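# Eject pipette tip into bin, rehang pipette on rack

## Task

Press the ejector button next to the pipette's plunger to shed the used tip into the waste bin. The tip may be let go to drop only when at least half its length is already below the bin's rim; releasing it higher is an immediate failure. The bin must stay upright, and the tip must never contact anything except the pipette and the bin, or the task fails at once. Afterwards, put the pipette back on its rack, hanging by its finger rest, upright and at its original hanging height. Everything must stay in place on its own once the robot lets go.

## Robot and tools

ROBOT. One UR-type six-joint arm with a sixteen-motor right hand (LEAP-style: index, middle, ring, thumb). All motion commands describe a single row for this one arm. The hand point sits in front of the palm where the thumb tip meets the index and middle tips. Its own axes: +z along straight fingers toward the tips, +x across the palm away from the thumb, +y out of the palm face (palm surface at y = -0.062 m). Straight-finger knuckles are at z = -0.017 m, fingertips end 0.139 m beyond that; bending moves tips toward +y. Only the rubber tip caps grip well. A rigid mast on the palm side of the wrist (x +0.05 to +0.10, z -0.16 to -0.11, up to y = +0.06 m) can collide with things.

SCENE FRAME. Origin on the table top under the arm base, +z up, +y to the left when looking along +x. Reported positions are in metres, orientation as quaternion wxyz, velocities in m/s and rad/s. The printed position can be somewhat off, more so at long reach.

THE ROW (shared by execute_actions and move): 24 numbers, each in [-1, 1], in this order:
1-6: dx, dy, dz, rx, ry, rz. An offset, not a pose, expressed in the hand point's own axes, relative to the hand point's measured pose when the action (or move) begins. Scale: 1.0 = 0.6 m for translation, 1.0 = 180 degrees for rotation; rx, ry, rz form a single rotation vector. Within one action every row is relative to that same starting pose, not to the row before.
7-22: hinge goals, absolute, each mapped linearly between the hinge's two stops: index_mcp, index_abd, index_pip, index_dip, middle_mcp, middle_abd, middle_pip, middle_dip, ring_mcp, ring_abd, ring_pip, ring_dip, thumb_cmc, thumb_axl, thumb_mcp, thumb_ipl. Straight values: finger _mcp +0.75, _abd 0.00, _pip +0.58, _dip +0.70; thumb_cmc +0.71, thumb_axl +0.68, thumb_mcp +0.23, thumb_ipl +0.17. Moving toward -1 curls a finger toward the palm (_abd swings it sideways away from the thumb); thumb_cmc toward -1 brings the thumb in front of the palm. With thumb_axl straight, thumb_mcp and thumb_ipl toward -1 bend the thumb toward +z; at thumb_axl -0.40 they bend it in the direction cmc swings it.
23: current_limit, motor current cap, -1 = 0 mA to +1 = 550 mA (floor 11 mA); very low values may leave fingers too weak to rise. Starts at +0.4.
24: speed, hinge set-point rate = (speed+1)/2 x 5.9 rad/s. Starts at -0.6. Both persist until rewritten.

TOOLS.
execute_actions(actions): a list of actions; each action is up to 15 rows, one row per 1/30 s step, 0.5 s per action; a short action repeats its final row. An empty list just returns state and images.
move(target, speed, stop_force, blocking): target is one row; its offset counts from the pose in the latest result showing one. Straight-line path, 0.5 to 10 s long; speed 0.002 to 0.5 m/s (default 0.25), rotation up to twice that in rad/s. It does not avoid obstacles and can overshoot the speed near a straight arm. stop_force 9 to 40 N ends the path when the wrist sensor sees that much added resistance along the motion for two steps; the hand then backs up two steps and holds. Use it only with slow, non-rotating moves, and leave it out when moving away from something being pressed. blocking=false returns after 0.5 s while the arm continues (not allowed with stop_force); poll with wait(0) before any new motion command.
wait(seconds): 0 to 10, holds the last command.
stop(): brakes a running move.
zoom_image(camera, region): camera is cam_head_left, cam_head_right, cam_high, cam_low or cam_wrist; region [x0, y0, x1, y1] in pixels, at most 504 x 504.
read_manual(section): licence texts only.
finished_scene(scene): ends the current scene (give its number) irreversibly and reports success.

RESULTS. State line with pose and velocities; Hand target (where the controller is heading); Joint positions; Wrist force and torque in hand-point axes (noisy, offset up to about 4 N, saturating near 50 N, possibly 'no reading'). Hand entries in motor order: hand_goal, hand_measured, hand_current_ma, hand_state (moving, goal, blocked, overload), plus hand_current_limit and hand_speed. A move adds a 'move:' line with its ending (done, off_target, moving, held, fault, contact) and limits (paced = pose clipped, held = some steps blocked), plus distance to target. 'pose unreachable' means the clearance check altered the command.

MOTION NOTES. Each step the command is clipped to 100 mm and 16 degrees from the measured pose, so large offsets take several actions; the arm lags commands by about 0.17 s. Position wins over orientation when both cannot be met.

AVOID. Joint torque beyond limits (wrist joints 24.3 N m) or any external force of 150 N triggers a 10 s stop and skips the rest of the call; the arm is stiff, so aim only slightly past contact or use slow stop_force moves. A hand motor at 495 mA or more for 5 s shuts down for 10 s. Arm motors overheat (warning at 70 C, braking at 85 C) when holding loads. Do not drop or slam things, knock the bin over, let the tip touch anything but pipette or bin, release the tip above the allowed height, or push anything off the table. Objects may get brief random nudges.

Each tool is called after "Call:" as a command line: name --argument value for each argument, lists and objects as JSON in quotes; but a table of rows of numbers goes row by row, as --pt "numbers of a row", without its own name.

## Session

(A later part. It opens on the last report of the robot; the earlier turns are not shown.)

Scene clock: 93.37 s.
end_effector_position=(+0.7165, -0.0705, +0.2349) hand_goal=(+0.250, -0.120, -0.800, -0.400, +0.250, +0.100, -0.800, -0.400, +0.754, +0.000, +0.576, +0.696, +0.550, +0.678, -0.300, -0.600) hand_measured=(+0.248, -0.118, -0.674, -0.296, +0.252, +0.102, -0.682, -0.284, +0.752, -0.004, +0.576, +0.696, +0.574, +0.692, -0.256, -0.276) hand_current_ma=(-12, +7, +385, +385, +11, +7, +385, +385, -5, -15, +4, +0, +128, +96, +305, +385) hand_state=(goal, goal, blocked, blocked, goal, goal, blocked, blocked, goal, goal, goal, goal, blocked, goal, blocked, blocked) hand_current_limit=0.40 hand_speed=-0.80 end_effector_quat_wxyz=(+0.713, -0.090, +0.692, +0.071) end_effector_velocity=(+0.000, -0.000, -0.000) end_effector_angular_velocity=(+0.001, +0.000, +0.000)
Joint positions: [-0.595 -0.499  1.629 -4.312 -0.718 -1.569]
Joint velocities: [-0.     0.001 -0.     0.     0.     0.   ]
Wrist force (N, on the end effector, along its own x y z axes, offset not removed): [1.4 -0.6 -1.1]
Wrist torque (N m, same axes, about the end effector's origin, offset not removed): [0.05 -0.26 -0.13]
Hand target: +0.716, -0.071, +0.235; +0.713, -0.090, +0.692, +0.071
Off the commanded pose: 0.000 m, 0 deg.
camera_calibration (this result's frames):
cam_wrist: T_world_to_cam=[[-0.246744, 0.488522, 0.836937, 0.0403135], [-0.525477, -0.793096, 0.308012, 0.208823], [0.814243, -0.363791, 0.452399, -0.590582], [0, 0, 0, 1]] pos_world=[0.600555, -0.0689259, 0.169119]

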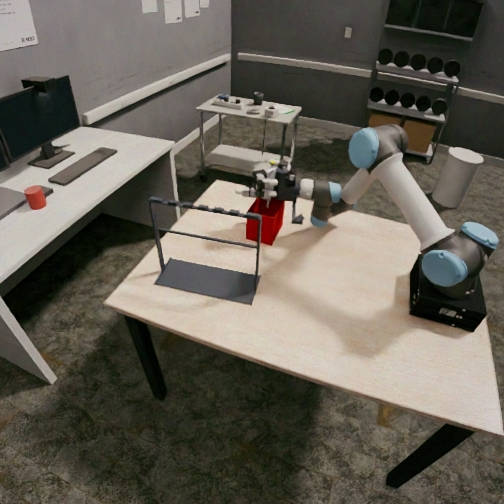

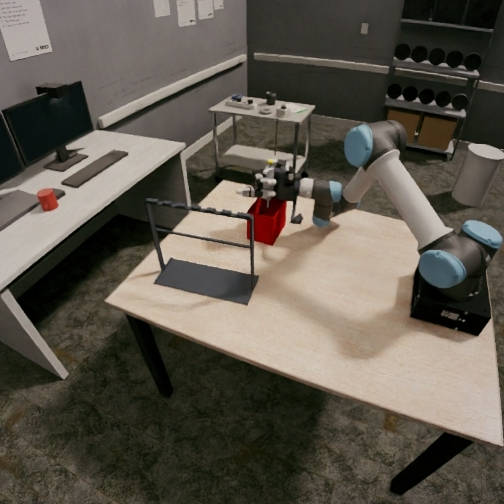

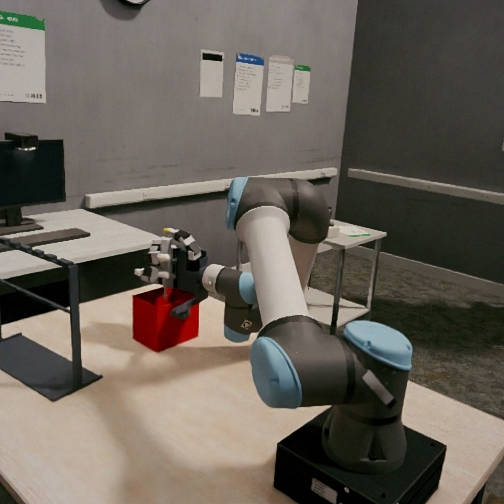

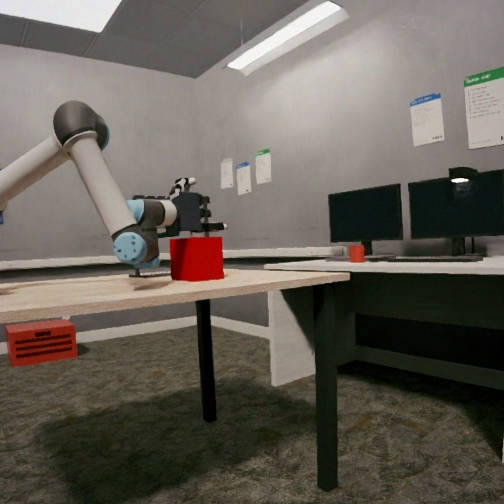

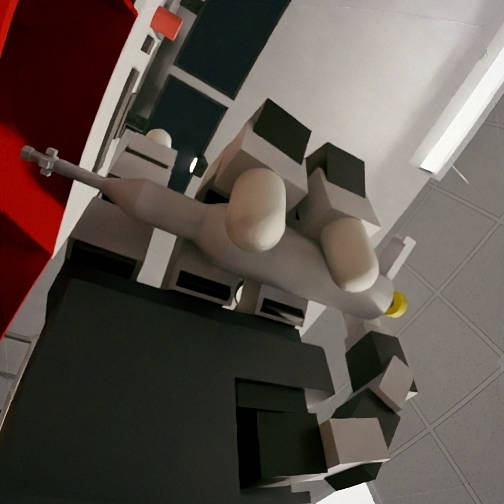

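Call:
move --target '[-0.06,0,0,0,0,0,0.25,-0.12,-0.8,-0.4,0.25,0.1,-0.8,-0.4,0.754,0,0.576,0.696,0.714,0.678,0.226,0.168,0.4,-0.6]' --speed 0.15

Call:
move --target '[0.015,0.371,0.078,0,0,0,0.25,-0.12,-0.8,-0.4,0.25,0.1,-0.8,-0.4,0.754,0,0.576,0.696,0.714,0.678,0.226,0.168,0.4,-0.6]' --speed 0.2

Call:
zoom_image --camera "cam_head_left" --region '[200, 160, 340, 270]'

Call:
zoom_image --camera "cam_high" --region '[20, 210, 180, 350]'

Scene clock: 97.63 s.
end_effector_position=(+0.7152, -0.0696, +0.2709) hand_goal=(+0.250, -0.120, -0.800, -0.400, +0.250, +0.100, -0.800, -0.400, +0.754, +0.000, +0.576, +0.696, +0.714, +0.678, +0.226, +0.168) hand_measured=(+0.248, -0.118, -0.674, -0.296, +0.250, +0.102, -0.682, -0.286, +0.752, -0.004, +0.576, +0.696, +0.712, +0.680, +0.224, +0.166) hand_current_ma=(-8, +7, +385, +385, +4, +7, +385, +385, -5, -15, +4, +0, -13, +11, -13, -14) hand_state=(goal, goal, blocked, blocked, goal, goal, blocked, blocked, goal, goal, goal, goal, goal, goal, goal, goal) hand_current_limit=0.40 hand_speed=-0.60 end_effector_quat_wxyz=(+0.713, -0.090, +0.692, +0.071) end_effector_velocity=(-0.000, -0.001, +0.000) end_effector_angular_velocity=(+0.001, +0.000, -0.001)
Joint positions: [-0.595 -0.576  1.663 -4.268 -0.718 -1.569]
Joint velocities: [-0.001 -0.    -0.     0.     0.     0.001]
Wrist force (N, on the end effector, along its own x y z axes, offset not removed): [4.1 -2.8 1.8]
Wrist torque (N m, same axes, about the end effector's origin, offset not removed): [-0.48 -0.58 0.05]
Hand target: +0.715, -0.070, +0.271; +0.713, -0.090, +0.692, +0.071
Off the commanded pose: 0.000 m, 0 deg.
move: done
camera_calibration (this result's frames):
cam_wrist: T_world_to_cam=[[-0.246762, 0.488496, 0.836947, 0.00948036], [-0.525443, -0.793124, 0.307999, 0.197813], [0.814259, -0.363766, 0.45239, -0.605537], [0, 0, 0, 1]] pos_world=[0.599343, -0.0680148, 0.205078]

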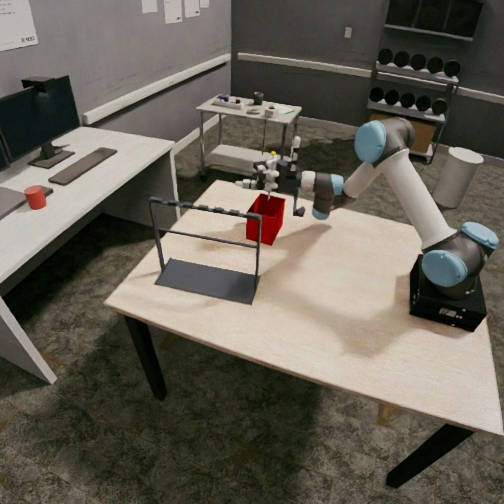

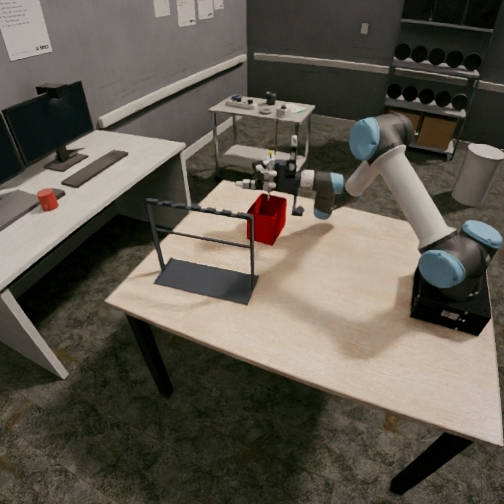

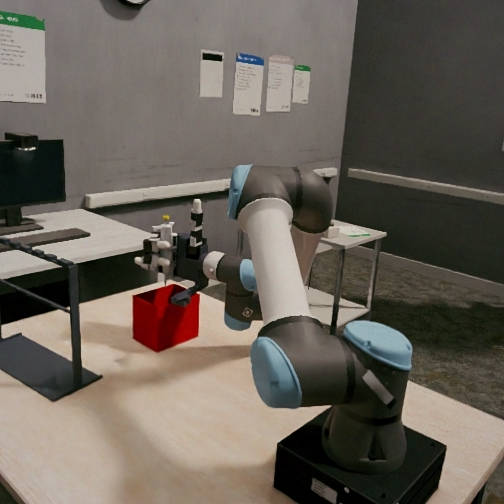

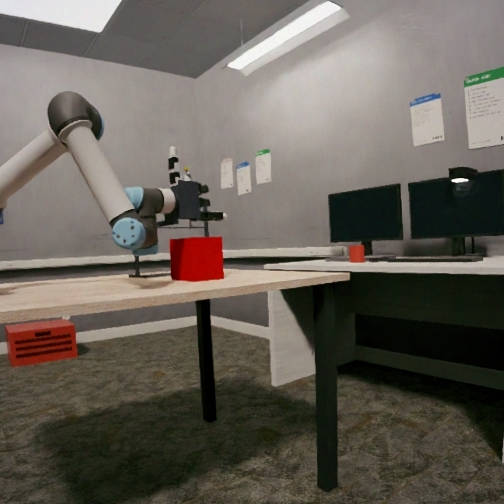

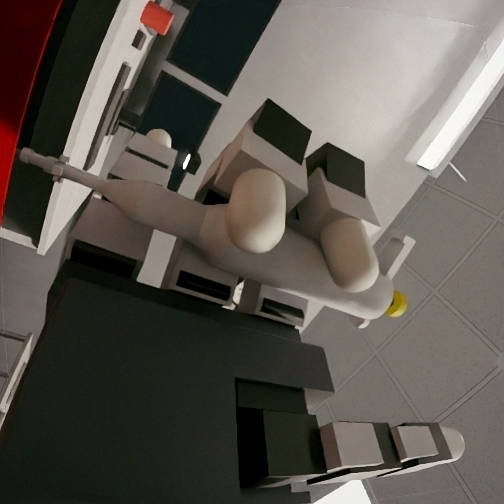

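Scene clock: 99.30 s.
end_effector_position=(+0.7110, +0.1576, +0.2561) hand_goal=(+0.250, -0.120, -0.800, -0.400, +0.250, +0.100, -0.800, -0.400, +0.754, +0.000, +0.576, +0.696, +0.714, +0.678, +0.226, +0.168) hand_measured=(+0.248, -0.118, -0.674, -0.296, +0.250, +0.102, -0.682, -0.286, +0.752, -0.004, +0.576, +0.696, +0.712, +0.680, +0.224, +0.166) hand_current_ma=(-8, +7, +385, +385, +3, +7, +385, +385, -5, -15, +4, +0, -8, +11, -12, -14) hand_state=(goal, goal, blocked, blocked, goal, goal, blocked, blocked, goal, goal, goal, goal, goal, goal, goal, goal) hand_current_limit=0.40 hand_speed=-0.60 end_effector_quat_wxyz=(+0.713, -0.090, +0.692, +0.071) end_effector_velocity=(+0.000, +0.001, -0.001) end_effector_angular_velocity=(+0.000, +0.001, -0.000)
Joint positions: [-0.191 -0.59   1.796 -4.377 -1.121 -1.587]
Joint velocities: [ 0.003  0.001 -0.001  0.001 -0.003 -0.   ]
Wrist force (N, on the end effector, along its own x y z axes, offset not removed): [2.1 -3.8 1.5]
Wrist torque (N m, same axes, about the end effector's origin, offset not removed): [-0.61 -0.44 -0.28]
Hand target: +0.711, +0.158, +0.256; +0.713, -0.090, +0.692, +0.071
Off the commanded pose: 0.001 m, 0 deg.
move: done
camera_calibration (this result's frames):
cam_wrist: T_world_to_cam=[[-0.246646, 0.488729, 0.836845, -0.090235], [-0.525384, -0.793046, 0.308302, 0.3802], [0.814333, -0.363623, 0.452372, -0.512809], [0, 0, 0, 1]] pos_world=[0.595092, 0.159148, 0.190277]

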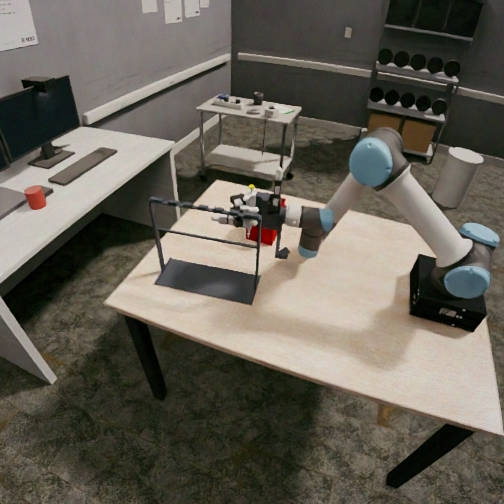

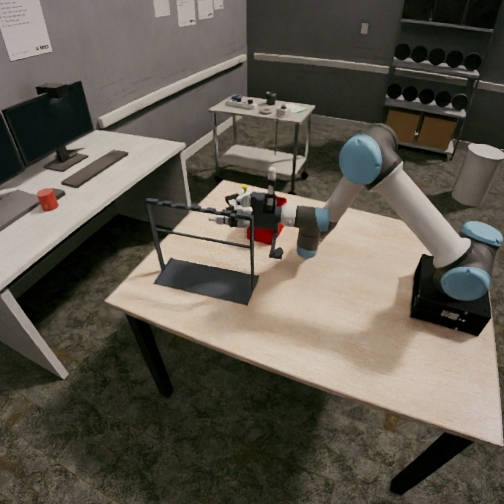

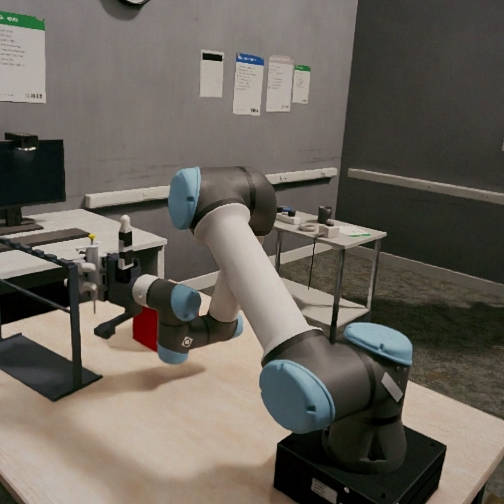

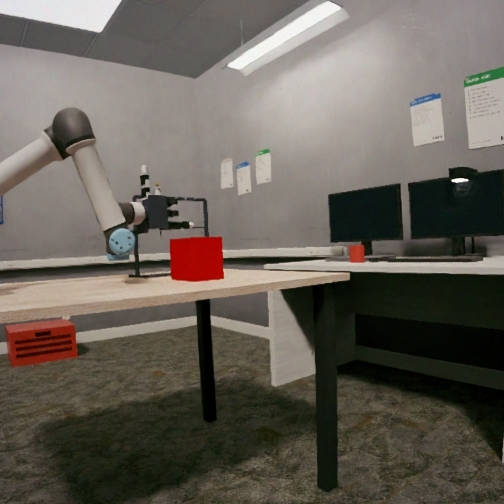

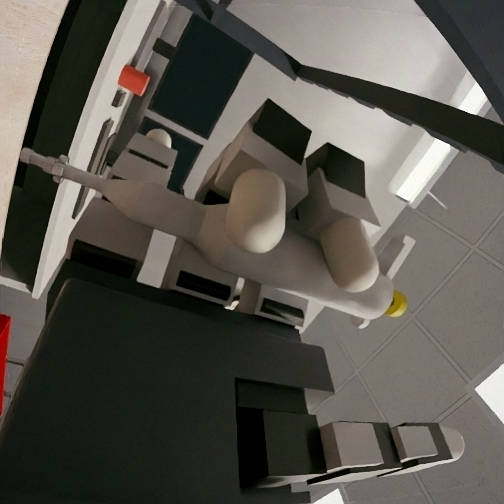

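Region (200, 160, 340, 270) of cam_head_left's 504x504 image, scaled by 3.600, with more detail than that image has; it fills the top 396 rows of this view, and the rest is white.

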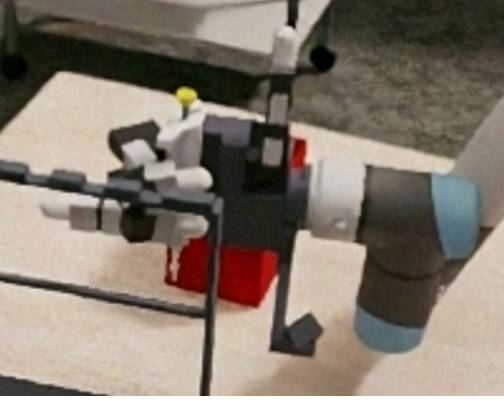

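Region (20, 210, 180, 350) of cam_high's 504x504 image, scaled by 3.150, with more detail than that image has; it fills the top 441 rows of this view, and the rest is white.

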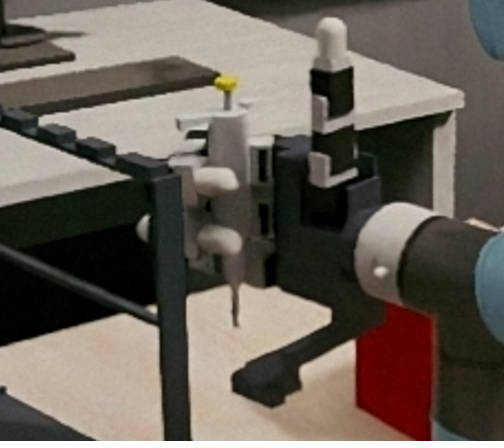

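Call:
move --target '[0.002,0.119,0.002,0,0,0,0.25,-0.12,-0.8,-0.4,0.25,0.1,-0.8,-0.4,0.754,0,0.576,0.696,0.714,0.678,0.226,0.168,0.4,-0.6]' --speed 0.05

Call:
zoom_image --camera "cam_head_left" --region '[200, 160, 340, 270]'

Call:
zoom_image --camera "cam_high" --region '[20, 210, 180, 350]'

Scene clock: 102.73 s.
end_effector_position=(+0.6961, +0.2273, +0.2526) hand_goal=(+0.250, -0.120, -0.800, -0.400, +0.250, +0.100, -0.800, -0.400, +0.754, +0.000, +0.576, +0.696, +0.714, +0.678, +0.226, +0.168) hand_measured=(+0.248, -0.118, -0.674, -0.296, +0.250, +0.102, -0.682, -0.286, +0.752, -0.004, +0.576, +0.696, +0.712, +0.680, +0.224, +0.166) hand_current_ma=(-8, +7, +385, +385, +3, +7, +385, +385, -5, -15, +4, +0, -8, +11, -12, -14) hand_state=(goal, goal, blocked, blocked, goal, goal, blocked, blocked, goal, goal, goal, goal, goal, goal, goal, goal) hand_current_limit=0.40 hand_speed=-0.60 end_effector_quat_wxyz=(+0.713, -0.090, +0.692, +0.071) end_effector_velocity=(-0.000, +0.001, +0.000) end_effector_angular_velocity=(-0.001, -0.000, -0.001)
Joint positions: [-0.054 -0.588  1.815 -4.396 -1.258 -1.591]
Joint velocities: [ 0.002 -0.001  0.001  0.    -0.003 -0.001]
Wrist force (N, on the end effector, along its own x y z axes, offset not removed): [1.1 -3.0 0.3]
Wrist torque (N m, same axes, about the end effector's origin, offset not removed): [-0.54 0.02 -0.11]
Hand target: +0.696, +0.227, +0.253; +0.713, -0.090, +0.692, +0.071
Off the commanded pose: 0.000 m, 0 deg.
move: done
camera_calibration (this result's frames):
cam_wrist: T_world_to_cam=[[-0.246594, 0.488813, 0.836811, -0.12513], [-0.525356, -0.793019, 0.308419, 0.428696], [0.814366, -0.36357, 0.452355, -0.473811], [0, 0, 0, 1]] pos_world=[0.580217, 0.228866, 0.186823]

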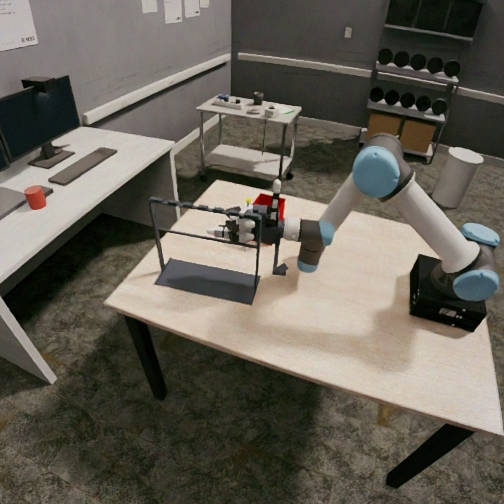

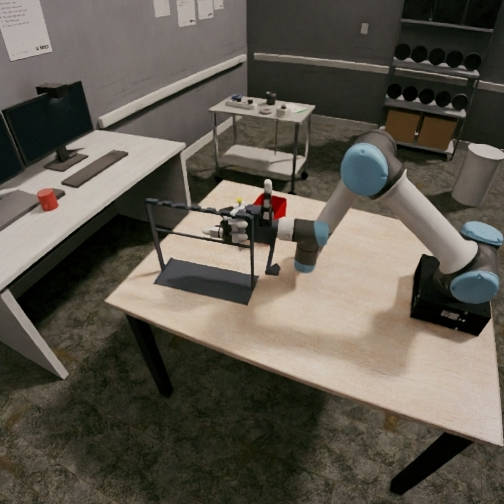

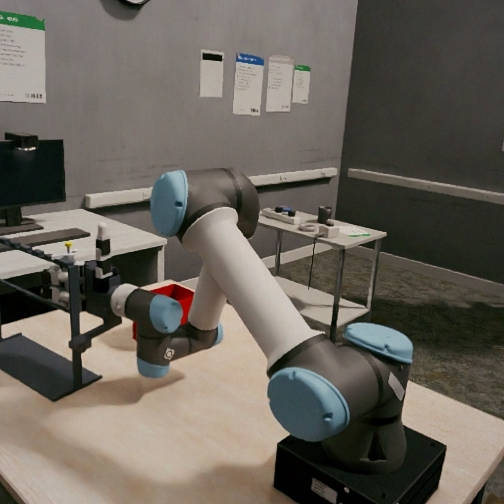

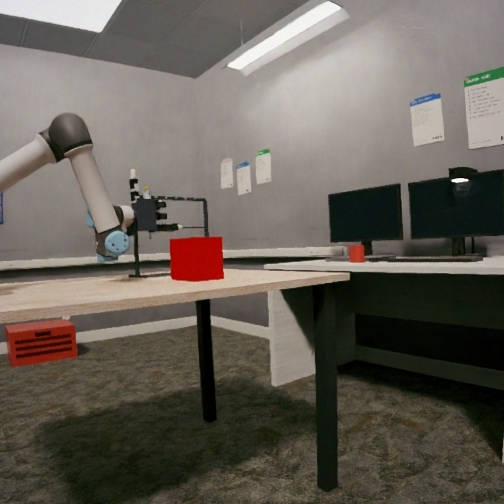

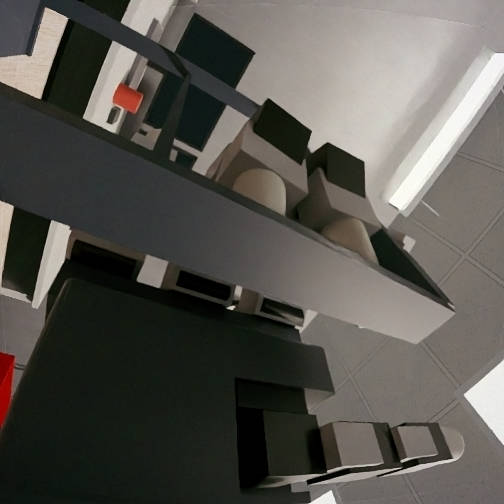

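Region (200, 160, 340, 270) of cam_head_left's 504x504 image, scaled by 3.600, with more detail than that image has; it fills the top 396 rows of this view, and the rest is white.

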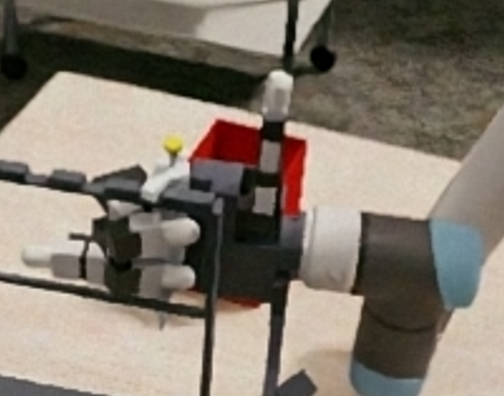

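Region (20, 210, 180, 350) of cam_high's 504x504 image, scaled by 3.150, with more detail than that image has; it fills the top 441 rows of this view, and the rest is white.

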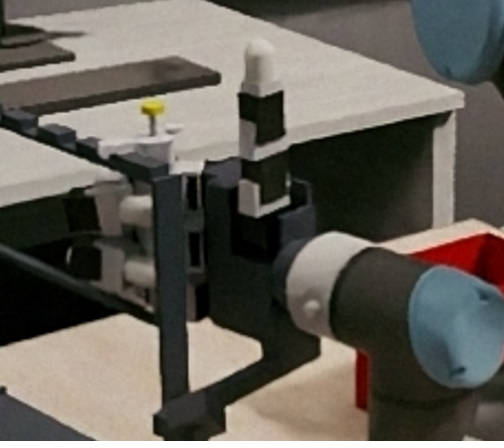

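Lower 7 mm, open, retreat.

Call:
move --target '[0.012,0,0,0,0,0,0.25,-0.12,-0.8,-0.4,0.25,0.1,-0.8,-0.4,0.754,0,0.576,0.696,0.714,0.678,0.226,0.168,0.4,-0.6]' --speed 0.03

Call:
execute_actions --actions '[[[0,0,0,0,0,0,0.3,-0.12,-0.1,0.2,0.3,0.1,-0.1,0.2,0.754,0,0.576,0.696,0.714,0.678,0.226,0.168,0.4,-0.7]],[[0,0,0,0,0,0,0.3,-0.12,-0.1,0.2,0.3,0.1,-0.1,0.2,0.754,0,0.576,0.696,0.714,0.678,0.226,0.168,0.4,-0.7]],[[0,0,0,0,0,0,0.754,-0.12,0.576,0.696,0.754,0.1,0.576,0.696,0.754,0,0.576,0.696,0.714,0.678,0.226,0.168,0.4,-0.7]],[[0,0,0,0,0,0,0.754,-0.12,0.576,0.696,0.754,0.1,0.576,0.696,0.754,0,0.576,0.696,0.714,0.678,0.226,0.168,0.4,-0.7]],[[0,0,0,0,0,0,0.754,-0.12,0.576,0.696,0.754,0.1,0.576,0.696,0.754,0,0.576,0.696,0.714,0.678,0.226,0.168,0.4,-0.7]]]'

Call:
move --target '[0,-0.15,0,0,0,0,0.754,-0.12,0.576,0.696,0.754,0.1,0.576,0.696,0.754,0,0.576,0.696,0.714,0.678,0.226,0.168,0.4,-0.6]' --speed 0.1

Call:
zoom_image --camera "cam_head_left" --region '[200, 160, 340, 270]'

Call:
zoom_image --camera "cam_high" --region '[20, 210, 180, 350]'

Scene clock: 106.93 s.
end_effector_position=(+0.6964, +0.2271, +0.2456) hand_goal=(+0.250, -0.120, -0.800, -0.400, +0.250, +0.100, -0.800, -0.400, +0.754, +0.000, +0.576, +0.696, +0.714, +0.678, +0.226, +0.168) hand_measured=(+0.248, -0.120, -0.674, -0.298, +0.250, +0.102, -0.682, -0.286, +0.752, -0.004, +0.576, +0.696, +0.712, +0.680, +0.224, +0.166) hand_current_ma=(-6, +0, +385, +384, +3, +2, +385, +381, -5, -15, +4, +0, -8, +11, -12, -14) hand_state=(goal, goal, blocked, blocked, goal, goal, blocked, blocked, goal, goal, goal, goal, goal, goal, goal, goal) hand_current_limit=0.40 hand_speed=-0.60 end_effector_quat_wxyz=(+0.713, -0.090, +0.692, +0.071) end_effector_velocity=(+0.000, -0.000, -0.001) end_effector_angular_velocity=(+0.000, -0.001, -0.000)
Joint positions: [-0.055 -0.572  1.808 -4.406 -1.258 -1.591]
Joint velocities: [-0.     0.003 -0.002 -0.003  0.     0.001]
Wrist force (N, on the end effector, along its own x y z axes, offset not removed): [-3.1 -1.1 0.0]
Wrist torque (N m, same axes, about the end effector's origin, offset not removed): [-0.35 -0.32 -0.27]
Hand target: +0.696, +0.227, +0.245; +0.713, -0.090, +0.692, +0.071
Off the commanded pose: 0.000 m, 0 deg.
move: done
camera_calibration (this result's frames):
cam_wrist: T_world_to_cam=[[-0.246689, 0.488831, 0.836773, -0.119063], [-0.525371, -0.793021, 0.308388, 0.43087], [0.814328, -0.36354, 0.452447, -0.470893], [0, 0, 0, 1]] pos_world=[0.580456, 0.228702, 0.179808]

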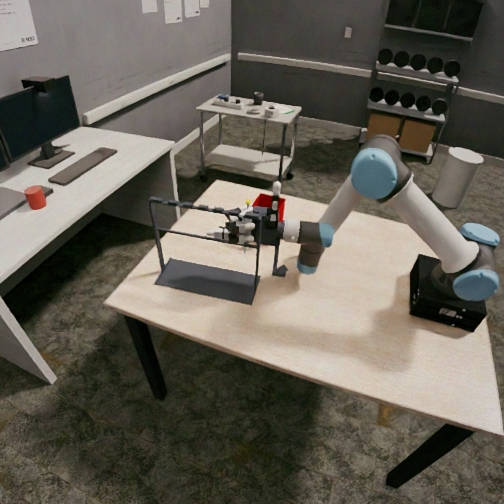

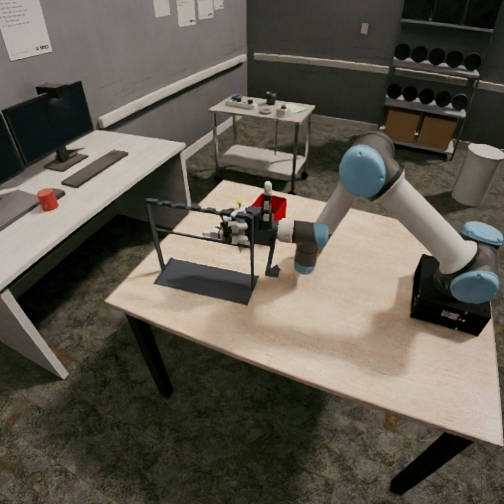

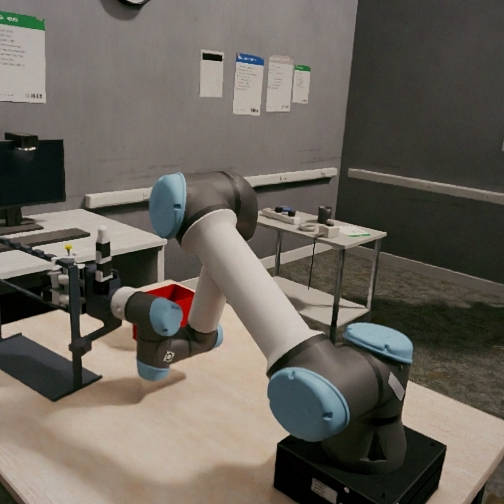

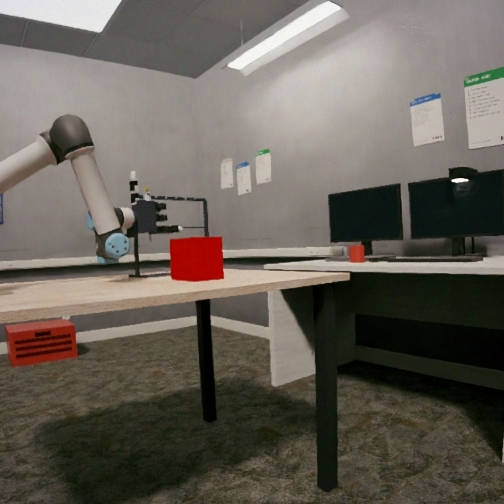

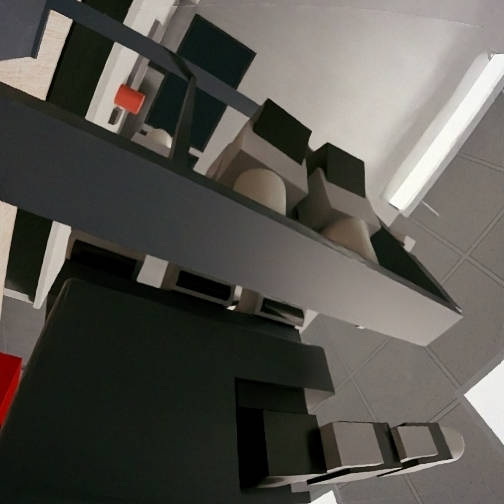

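Scene clock: 109.43 s.
end_effector_position=(+0.6964, +0.2271, +0.2455) hand_goal=(+0.754, -0.120, +0.576, +0.696, +0.754, +0.100, +0.576, +0.696, +0.754, +0.000, +0.576, +0.696, +0.714, +0.678, +0.226, +0.168) hand_measured=(+0.748, -0.110, +0.572, +0.694, +0.752, +0.080, +0.574, +0.694, +0.752, -0.004, +0.576, +0.696, +0.712, +0.680, +0.224, +0.166) hand_current_ma=(-28, +48, -21, -15, -8, -93, -11, -14, -5, -15, +4, +0, -8, +11, -12, -14) hand_state=(goal, goal, goal, goal, goal, goal, goal, goal, goal, goal, goal, goal, goal, goal, goal, goal) hand_current_limit=0.40 hand_speed=-0.70 end_effector_quat_wxyz=(+0.713, -0.090, +0.692, +0.071) end_effector_velocity=(+0.000, -0.000, +0.001) end_effector_angular_velocity=(-0.001, -0.001, -0.000)
Joint positions: [-0.055 -0.572  1.808 -4.406 -1.258 -1.591]
Joint velocities: [-0.    -0.001 -0.    -0.     0.    -0.   ]
Wrist force (N, on the end effector, along its own x y z axes, offset not removed): [2.0 1.8 2.3]
Wrist torque (N m, same axes, about the end effector's origin, offset not removed): [0.18 -0.50 -0.06]
Hand target: +0.696, +0.227, +0.246; +0.713, -0.090, +0.692, +0.071
Off the commanded pose: 0.000 m, 0 deg.
camera_calibration (this result's frames):
cam_wrist: T_world_to_cam=[[-0.246701, 0.488828, 0.836771, -0.119011], [-0.525359, -0.79303, 0.308386, 0.430878], [0.814332, -0.363526, 0.452451, -0.470878], [0, 0, 0, 1]] pos_world=[0.580456, 0.228698, 0.179757]

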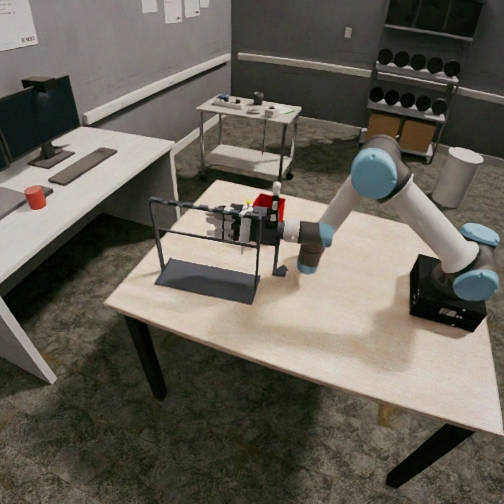

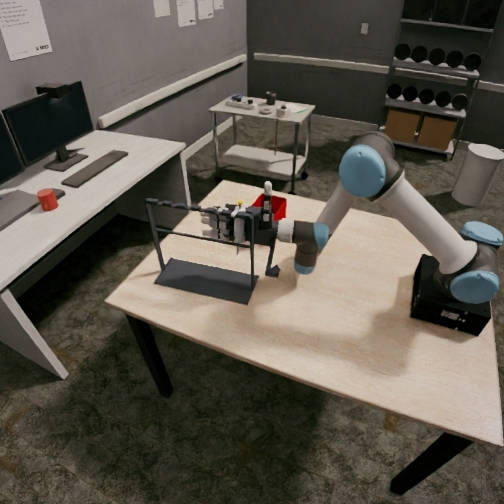

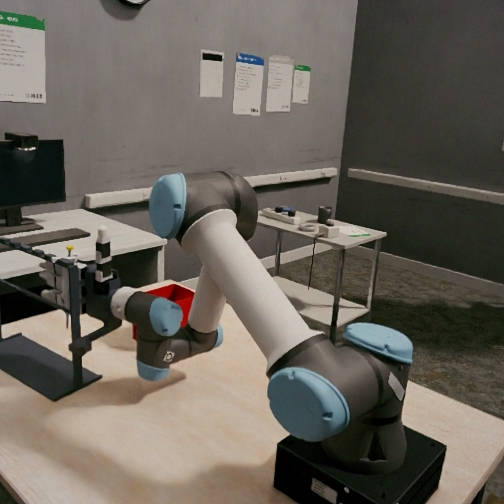

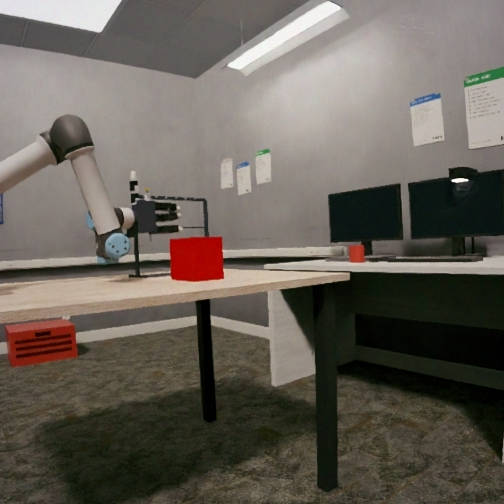

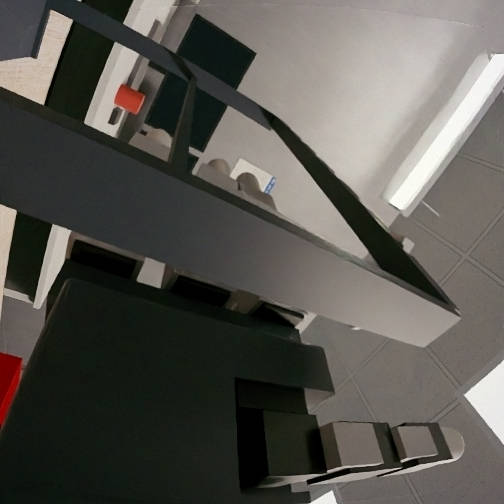

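Scene clock: 110.77 s.
end_effector_position=(+0.7166, +0.1395, +0.2484) hand_goal=(+0.754, -0.120, +0.576, +0.696, +0.754, +0.100, +0.576, +0.696, +0.754, +0.000, +0.576, +0.696, +0.714, +0.678, +0.226, +0.168) hand_measured=(+0.750, -0.110, +0.572, +0.694, +0.752, +0.080, +0.574, +0.694, +0.752, -0.004, +0.576, +0.696, +0.712, +0.680, +0.224, +0.166) hand_current_ma=(-26, +48, -20, -15, -5, -93, -10, -14, -5, -15, +4, +0, -8, +11, -12, -14) hand_state=(goal, goal, goal, goal, goal, goal, goal, goal, goal, goal, goal, goal, goal, goal, goal, goal) hand_current_limit=0.40 hand_speed=-0.60 end_effector_quat_wxyz=(+0.713, -0.090, +0.692, +0.071) end_effector_velocity=(+0.000, -0.001, +0.000) end_effector_angular_velocity=(-0.000, +0.000, +0.001)
Joint positions: [-0.224 -0.568  1.773 -4.377 -1.088 -1.586]
Joint velocities: [-0.002 -0.001 -0.001  0.002  0.003 -0.   ]
Wrist force (N, on the end effector, along its own x y z axes, offset not removed): [0.7 2.1 0.9]
Wrist torque (N m, same axes, about the end effector's origin, offset not removed): [-0.03 -0.05 0.01]
Hand target: +0.717, +0.139, +0.248; +0.713, -0.090, +0.692, +0.071
Off the commanded pose: 0.000 m, 0 deg.
move: done
camera_calibration (this result's frames):
cam_wrist: T_world_to_cam=[[-0.246711, 0.488721, 0.836831, -0.0736037], [-0.525377, -0.793063, 0.308271, 0.371211], [0.814318, -0.363598, 0.45242, -0.520477], [0, 0, 0, 1]] pos_world=[0.600701, 0.141121, 0.182634]

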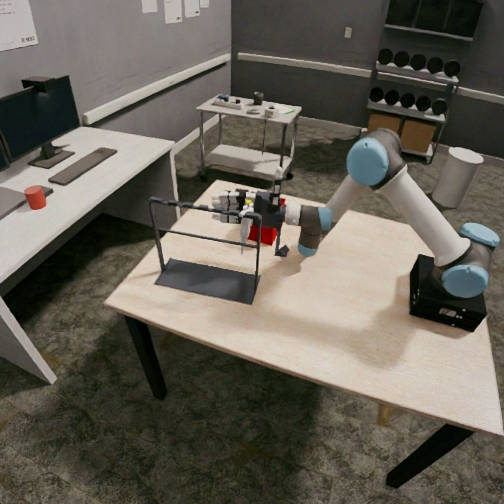

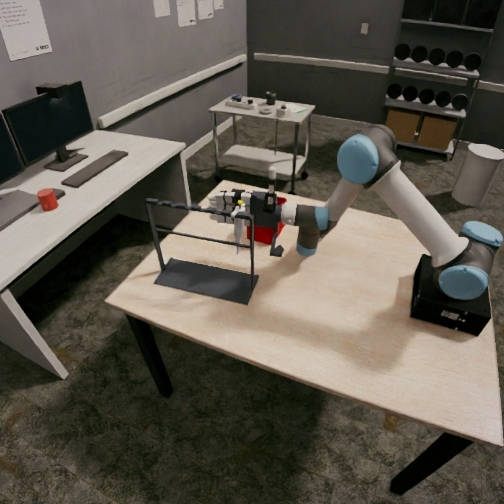

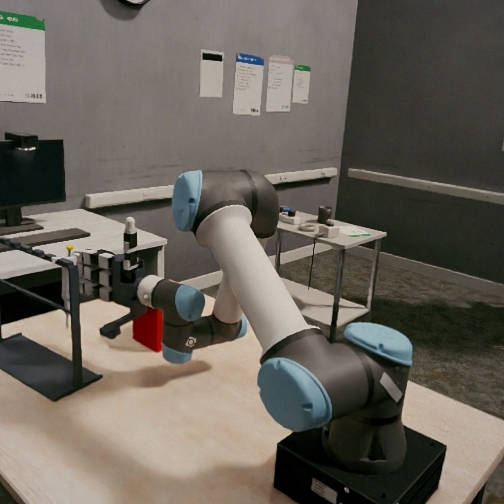

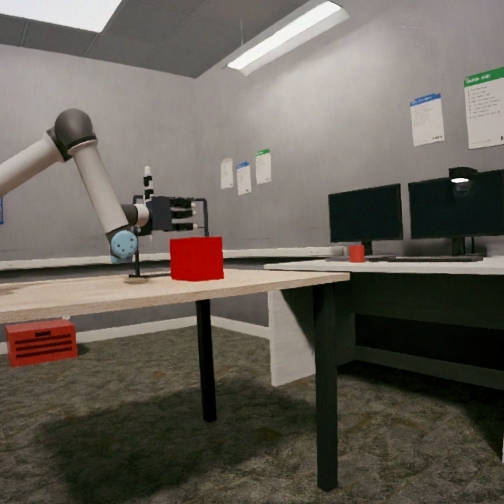

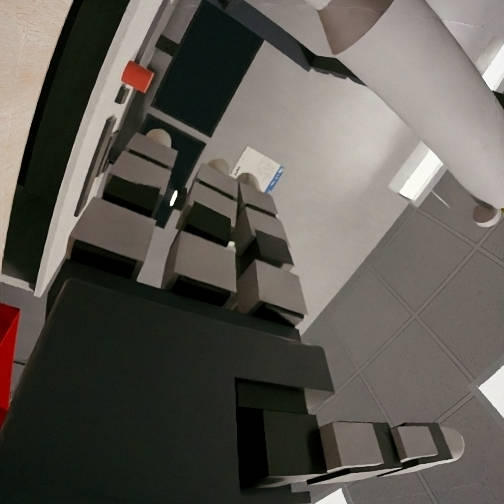

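Region (200, 160, 340, 270) of cam_head_left's 504x504 image, scaled by 3.600, with more detail than that image has; it fills the top 396 rows of this view, and the rest is white.

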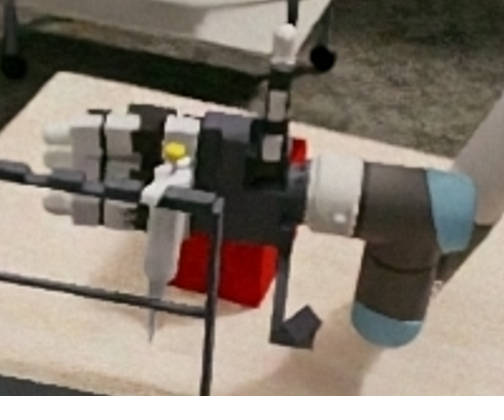

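Region (20, 210, 180, 350) of cam_high's 504x504 image, scaled by 3.150, with more detail than that image has; it fills the top 441 rows of this view, and the rest is white.

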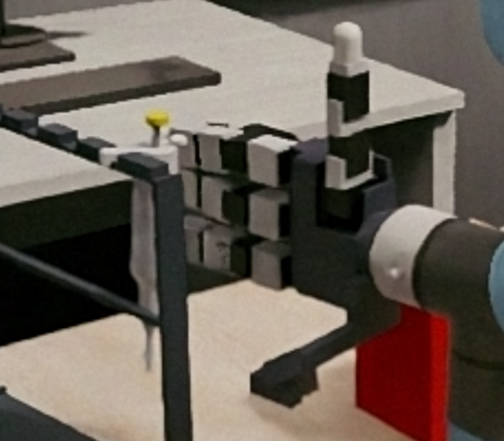

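Call:
wait --seconds 1

Call:
zoom_image --camera "cam_head_left" --region '[200, 160, 340, 270]'

Call:
zoom_image --camera "cam_head_right" --region '[200, 180, 280, 240]'

Scene clock: 113.17 s.
end_effector_position=(+0.7166, +0.1394, +0.2484) hand_goal=(+0.754, -0.120, +0.576, +0.696, +0.754, +0.100, +0.576, +0.696, +0.754, +0.000, +0.576, +0.696, +0.714, +0.678, +0.226, +0.168) hand_measured=(+0.750, -0.110, +0.572, +0.694, +0.752, +0.080, +0.574, +0.694, +0.752, -0.004, +0.576, +0.696, +0.712, +0.680, +0.224, +0.166) hand_current_ma=(-26, +48, -20, -15, -5, -93, -10, -14, -5, -15, +4, +0, -8, +11, -12, -14) hand_state=(goal, goal, goal, goal, goal, goal, goal, goal, goal, goal, goal, goal, goal, goal, goal, goal) hand_current_limit=0.40 hand_speed=-0.60 end_effector_quat_wxyz=(+0.713, -0.090, +0.692, +0.071) end_effector_velocity=(-0.000, -0.001, -0.000) end_effector_angular_velocity=(+0.000, +0.000, -0.001)
Joint positions: [-0.225 -0.568  1.773 -4.377 -1.088 -1.586]
Joint velocities: [-0.001 -0.     0.001 -0.    -0.     0.   ]
Wrist force (N, on the end effector, along its own x y z axes, offset not removed): [2.2 -4.5 1.4]
Wrist torque (N m, same axes, about the end effector's origin, offset not removed): [-0.63 -0.38 0.12]
Hand target: +0.717, +0.139, +0.248; +0.713, -0.090, +0.692, +0.071
Off the commanded pose: 0.000 m, 0 deg.
wait: 1.00 s; at rest from the start
camera_calibration (this result's frames):
cam_wrist: T_world_to_cam=[[-0.246719, 0.48872, 0.836829, -0.0735308], [-0.525367, -0.793069, 0.308271, 0.371122], [0.814321, -0.363586, 0.452423, -0.520558], [0, 0, 0, 1]] pos_world=[0.600735, 0.140993, 0.182639]

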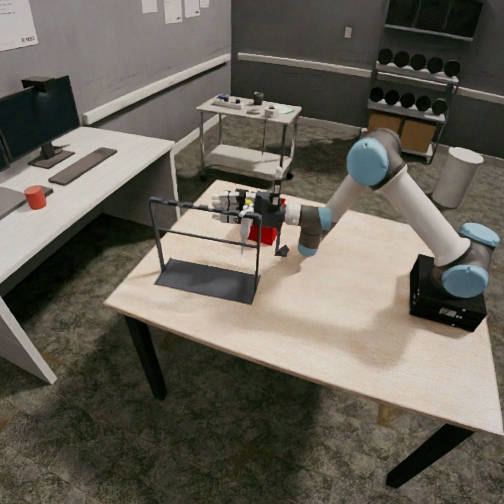

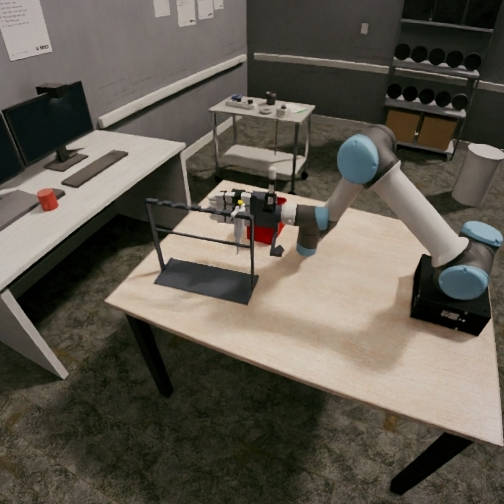

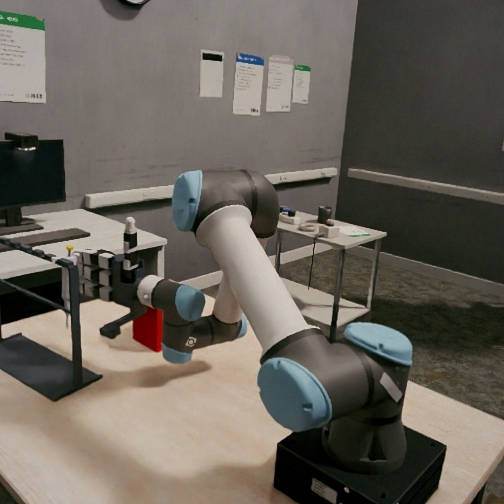

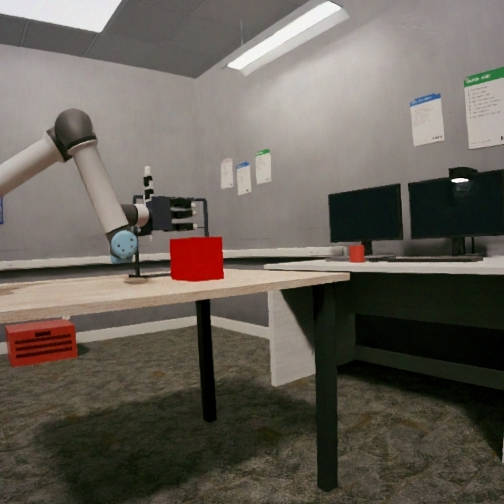

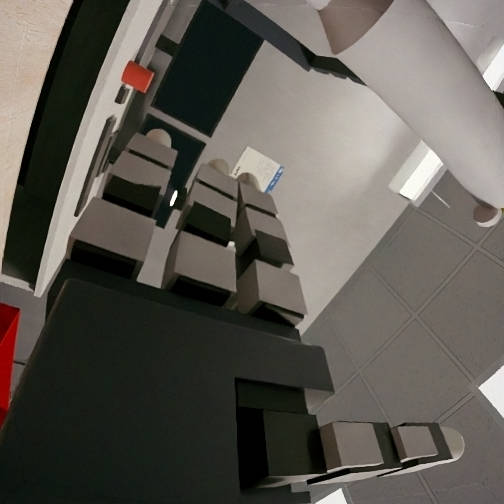

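Region (200, 160, 340, 270) of cam_head_left's 504x504 image, scaled by 3.600, with more detail than that image has; it fills the top 396 rows of this view, and the rest is white.

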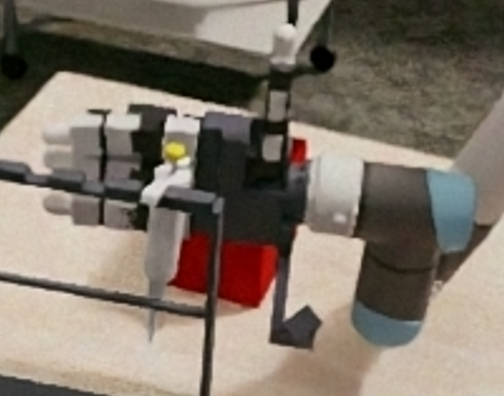

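Region (200, 180, 280, 240) of cam_head_right's 504x504 image, scaled by 6.300, with more detail than that image has; it fills the top 378 rows of this view, and the rest is white.

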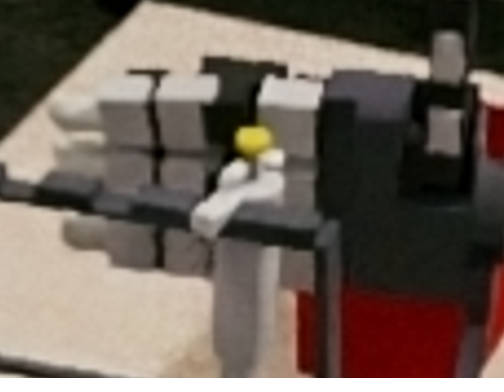

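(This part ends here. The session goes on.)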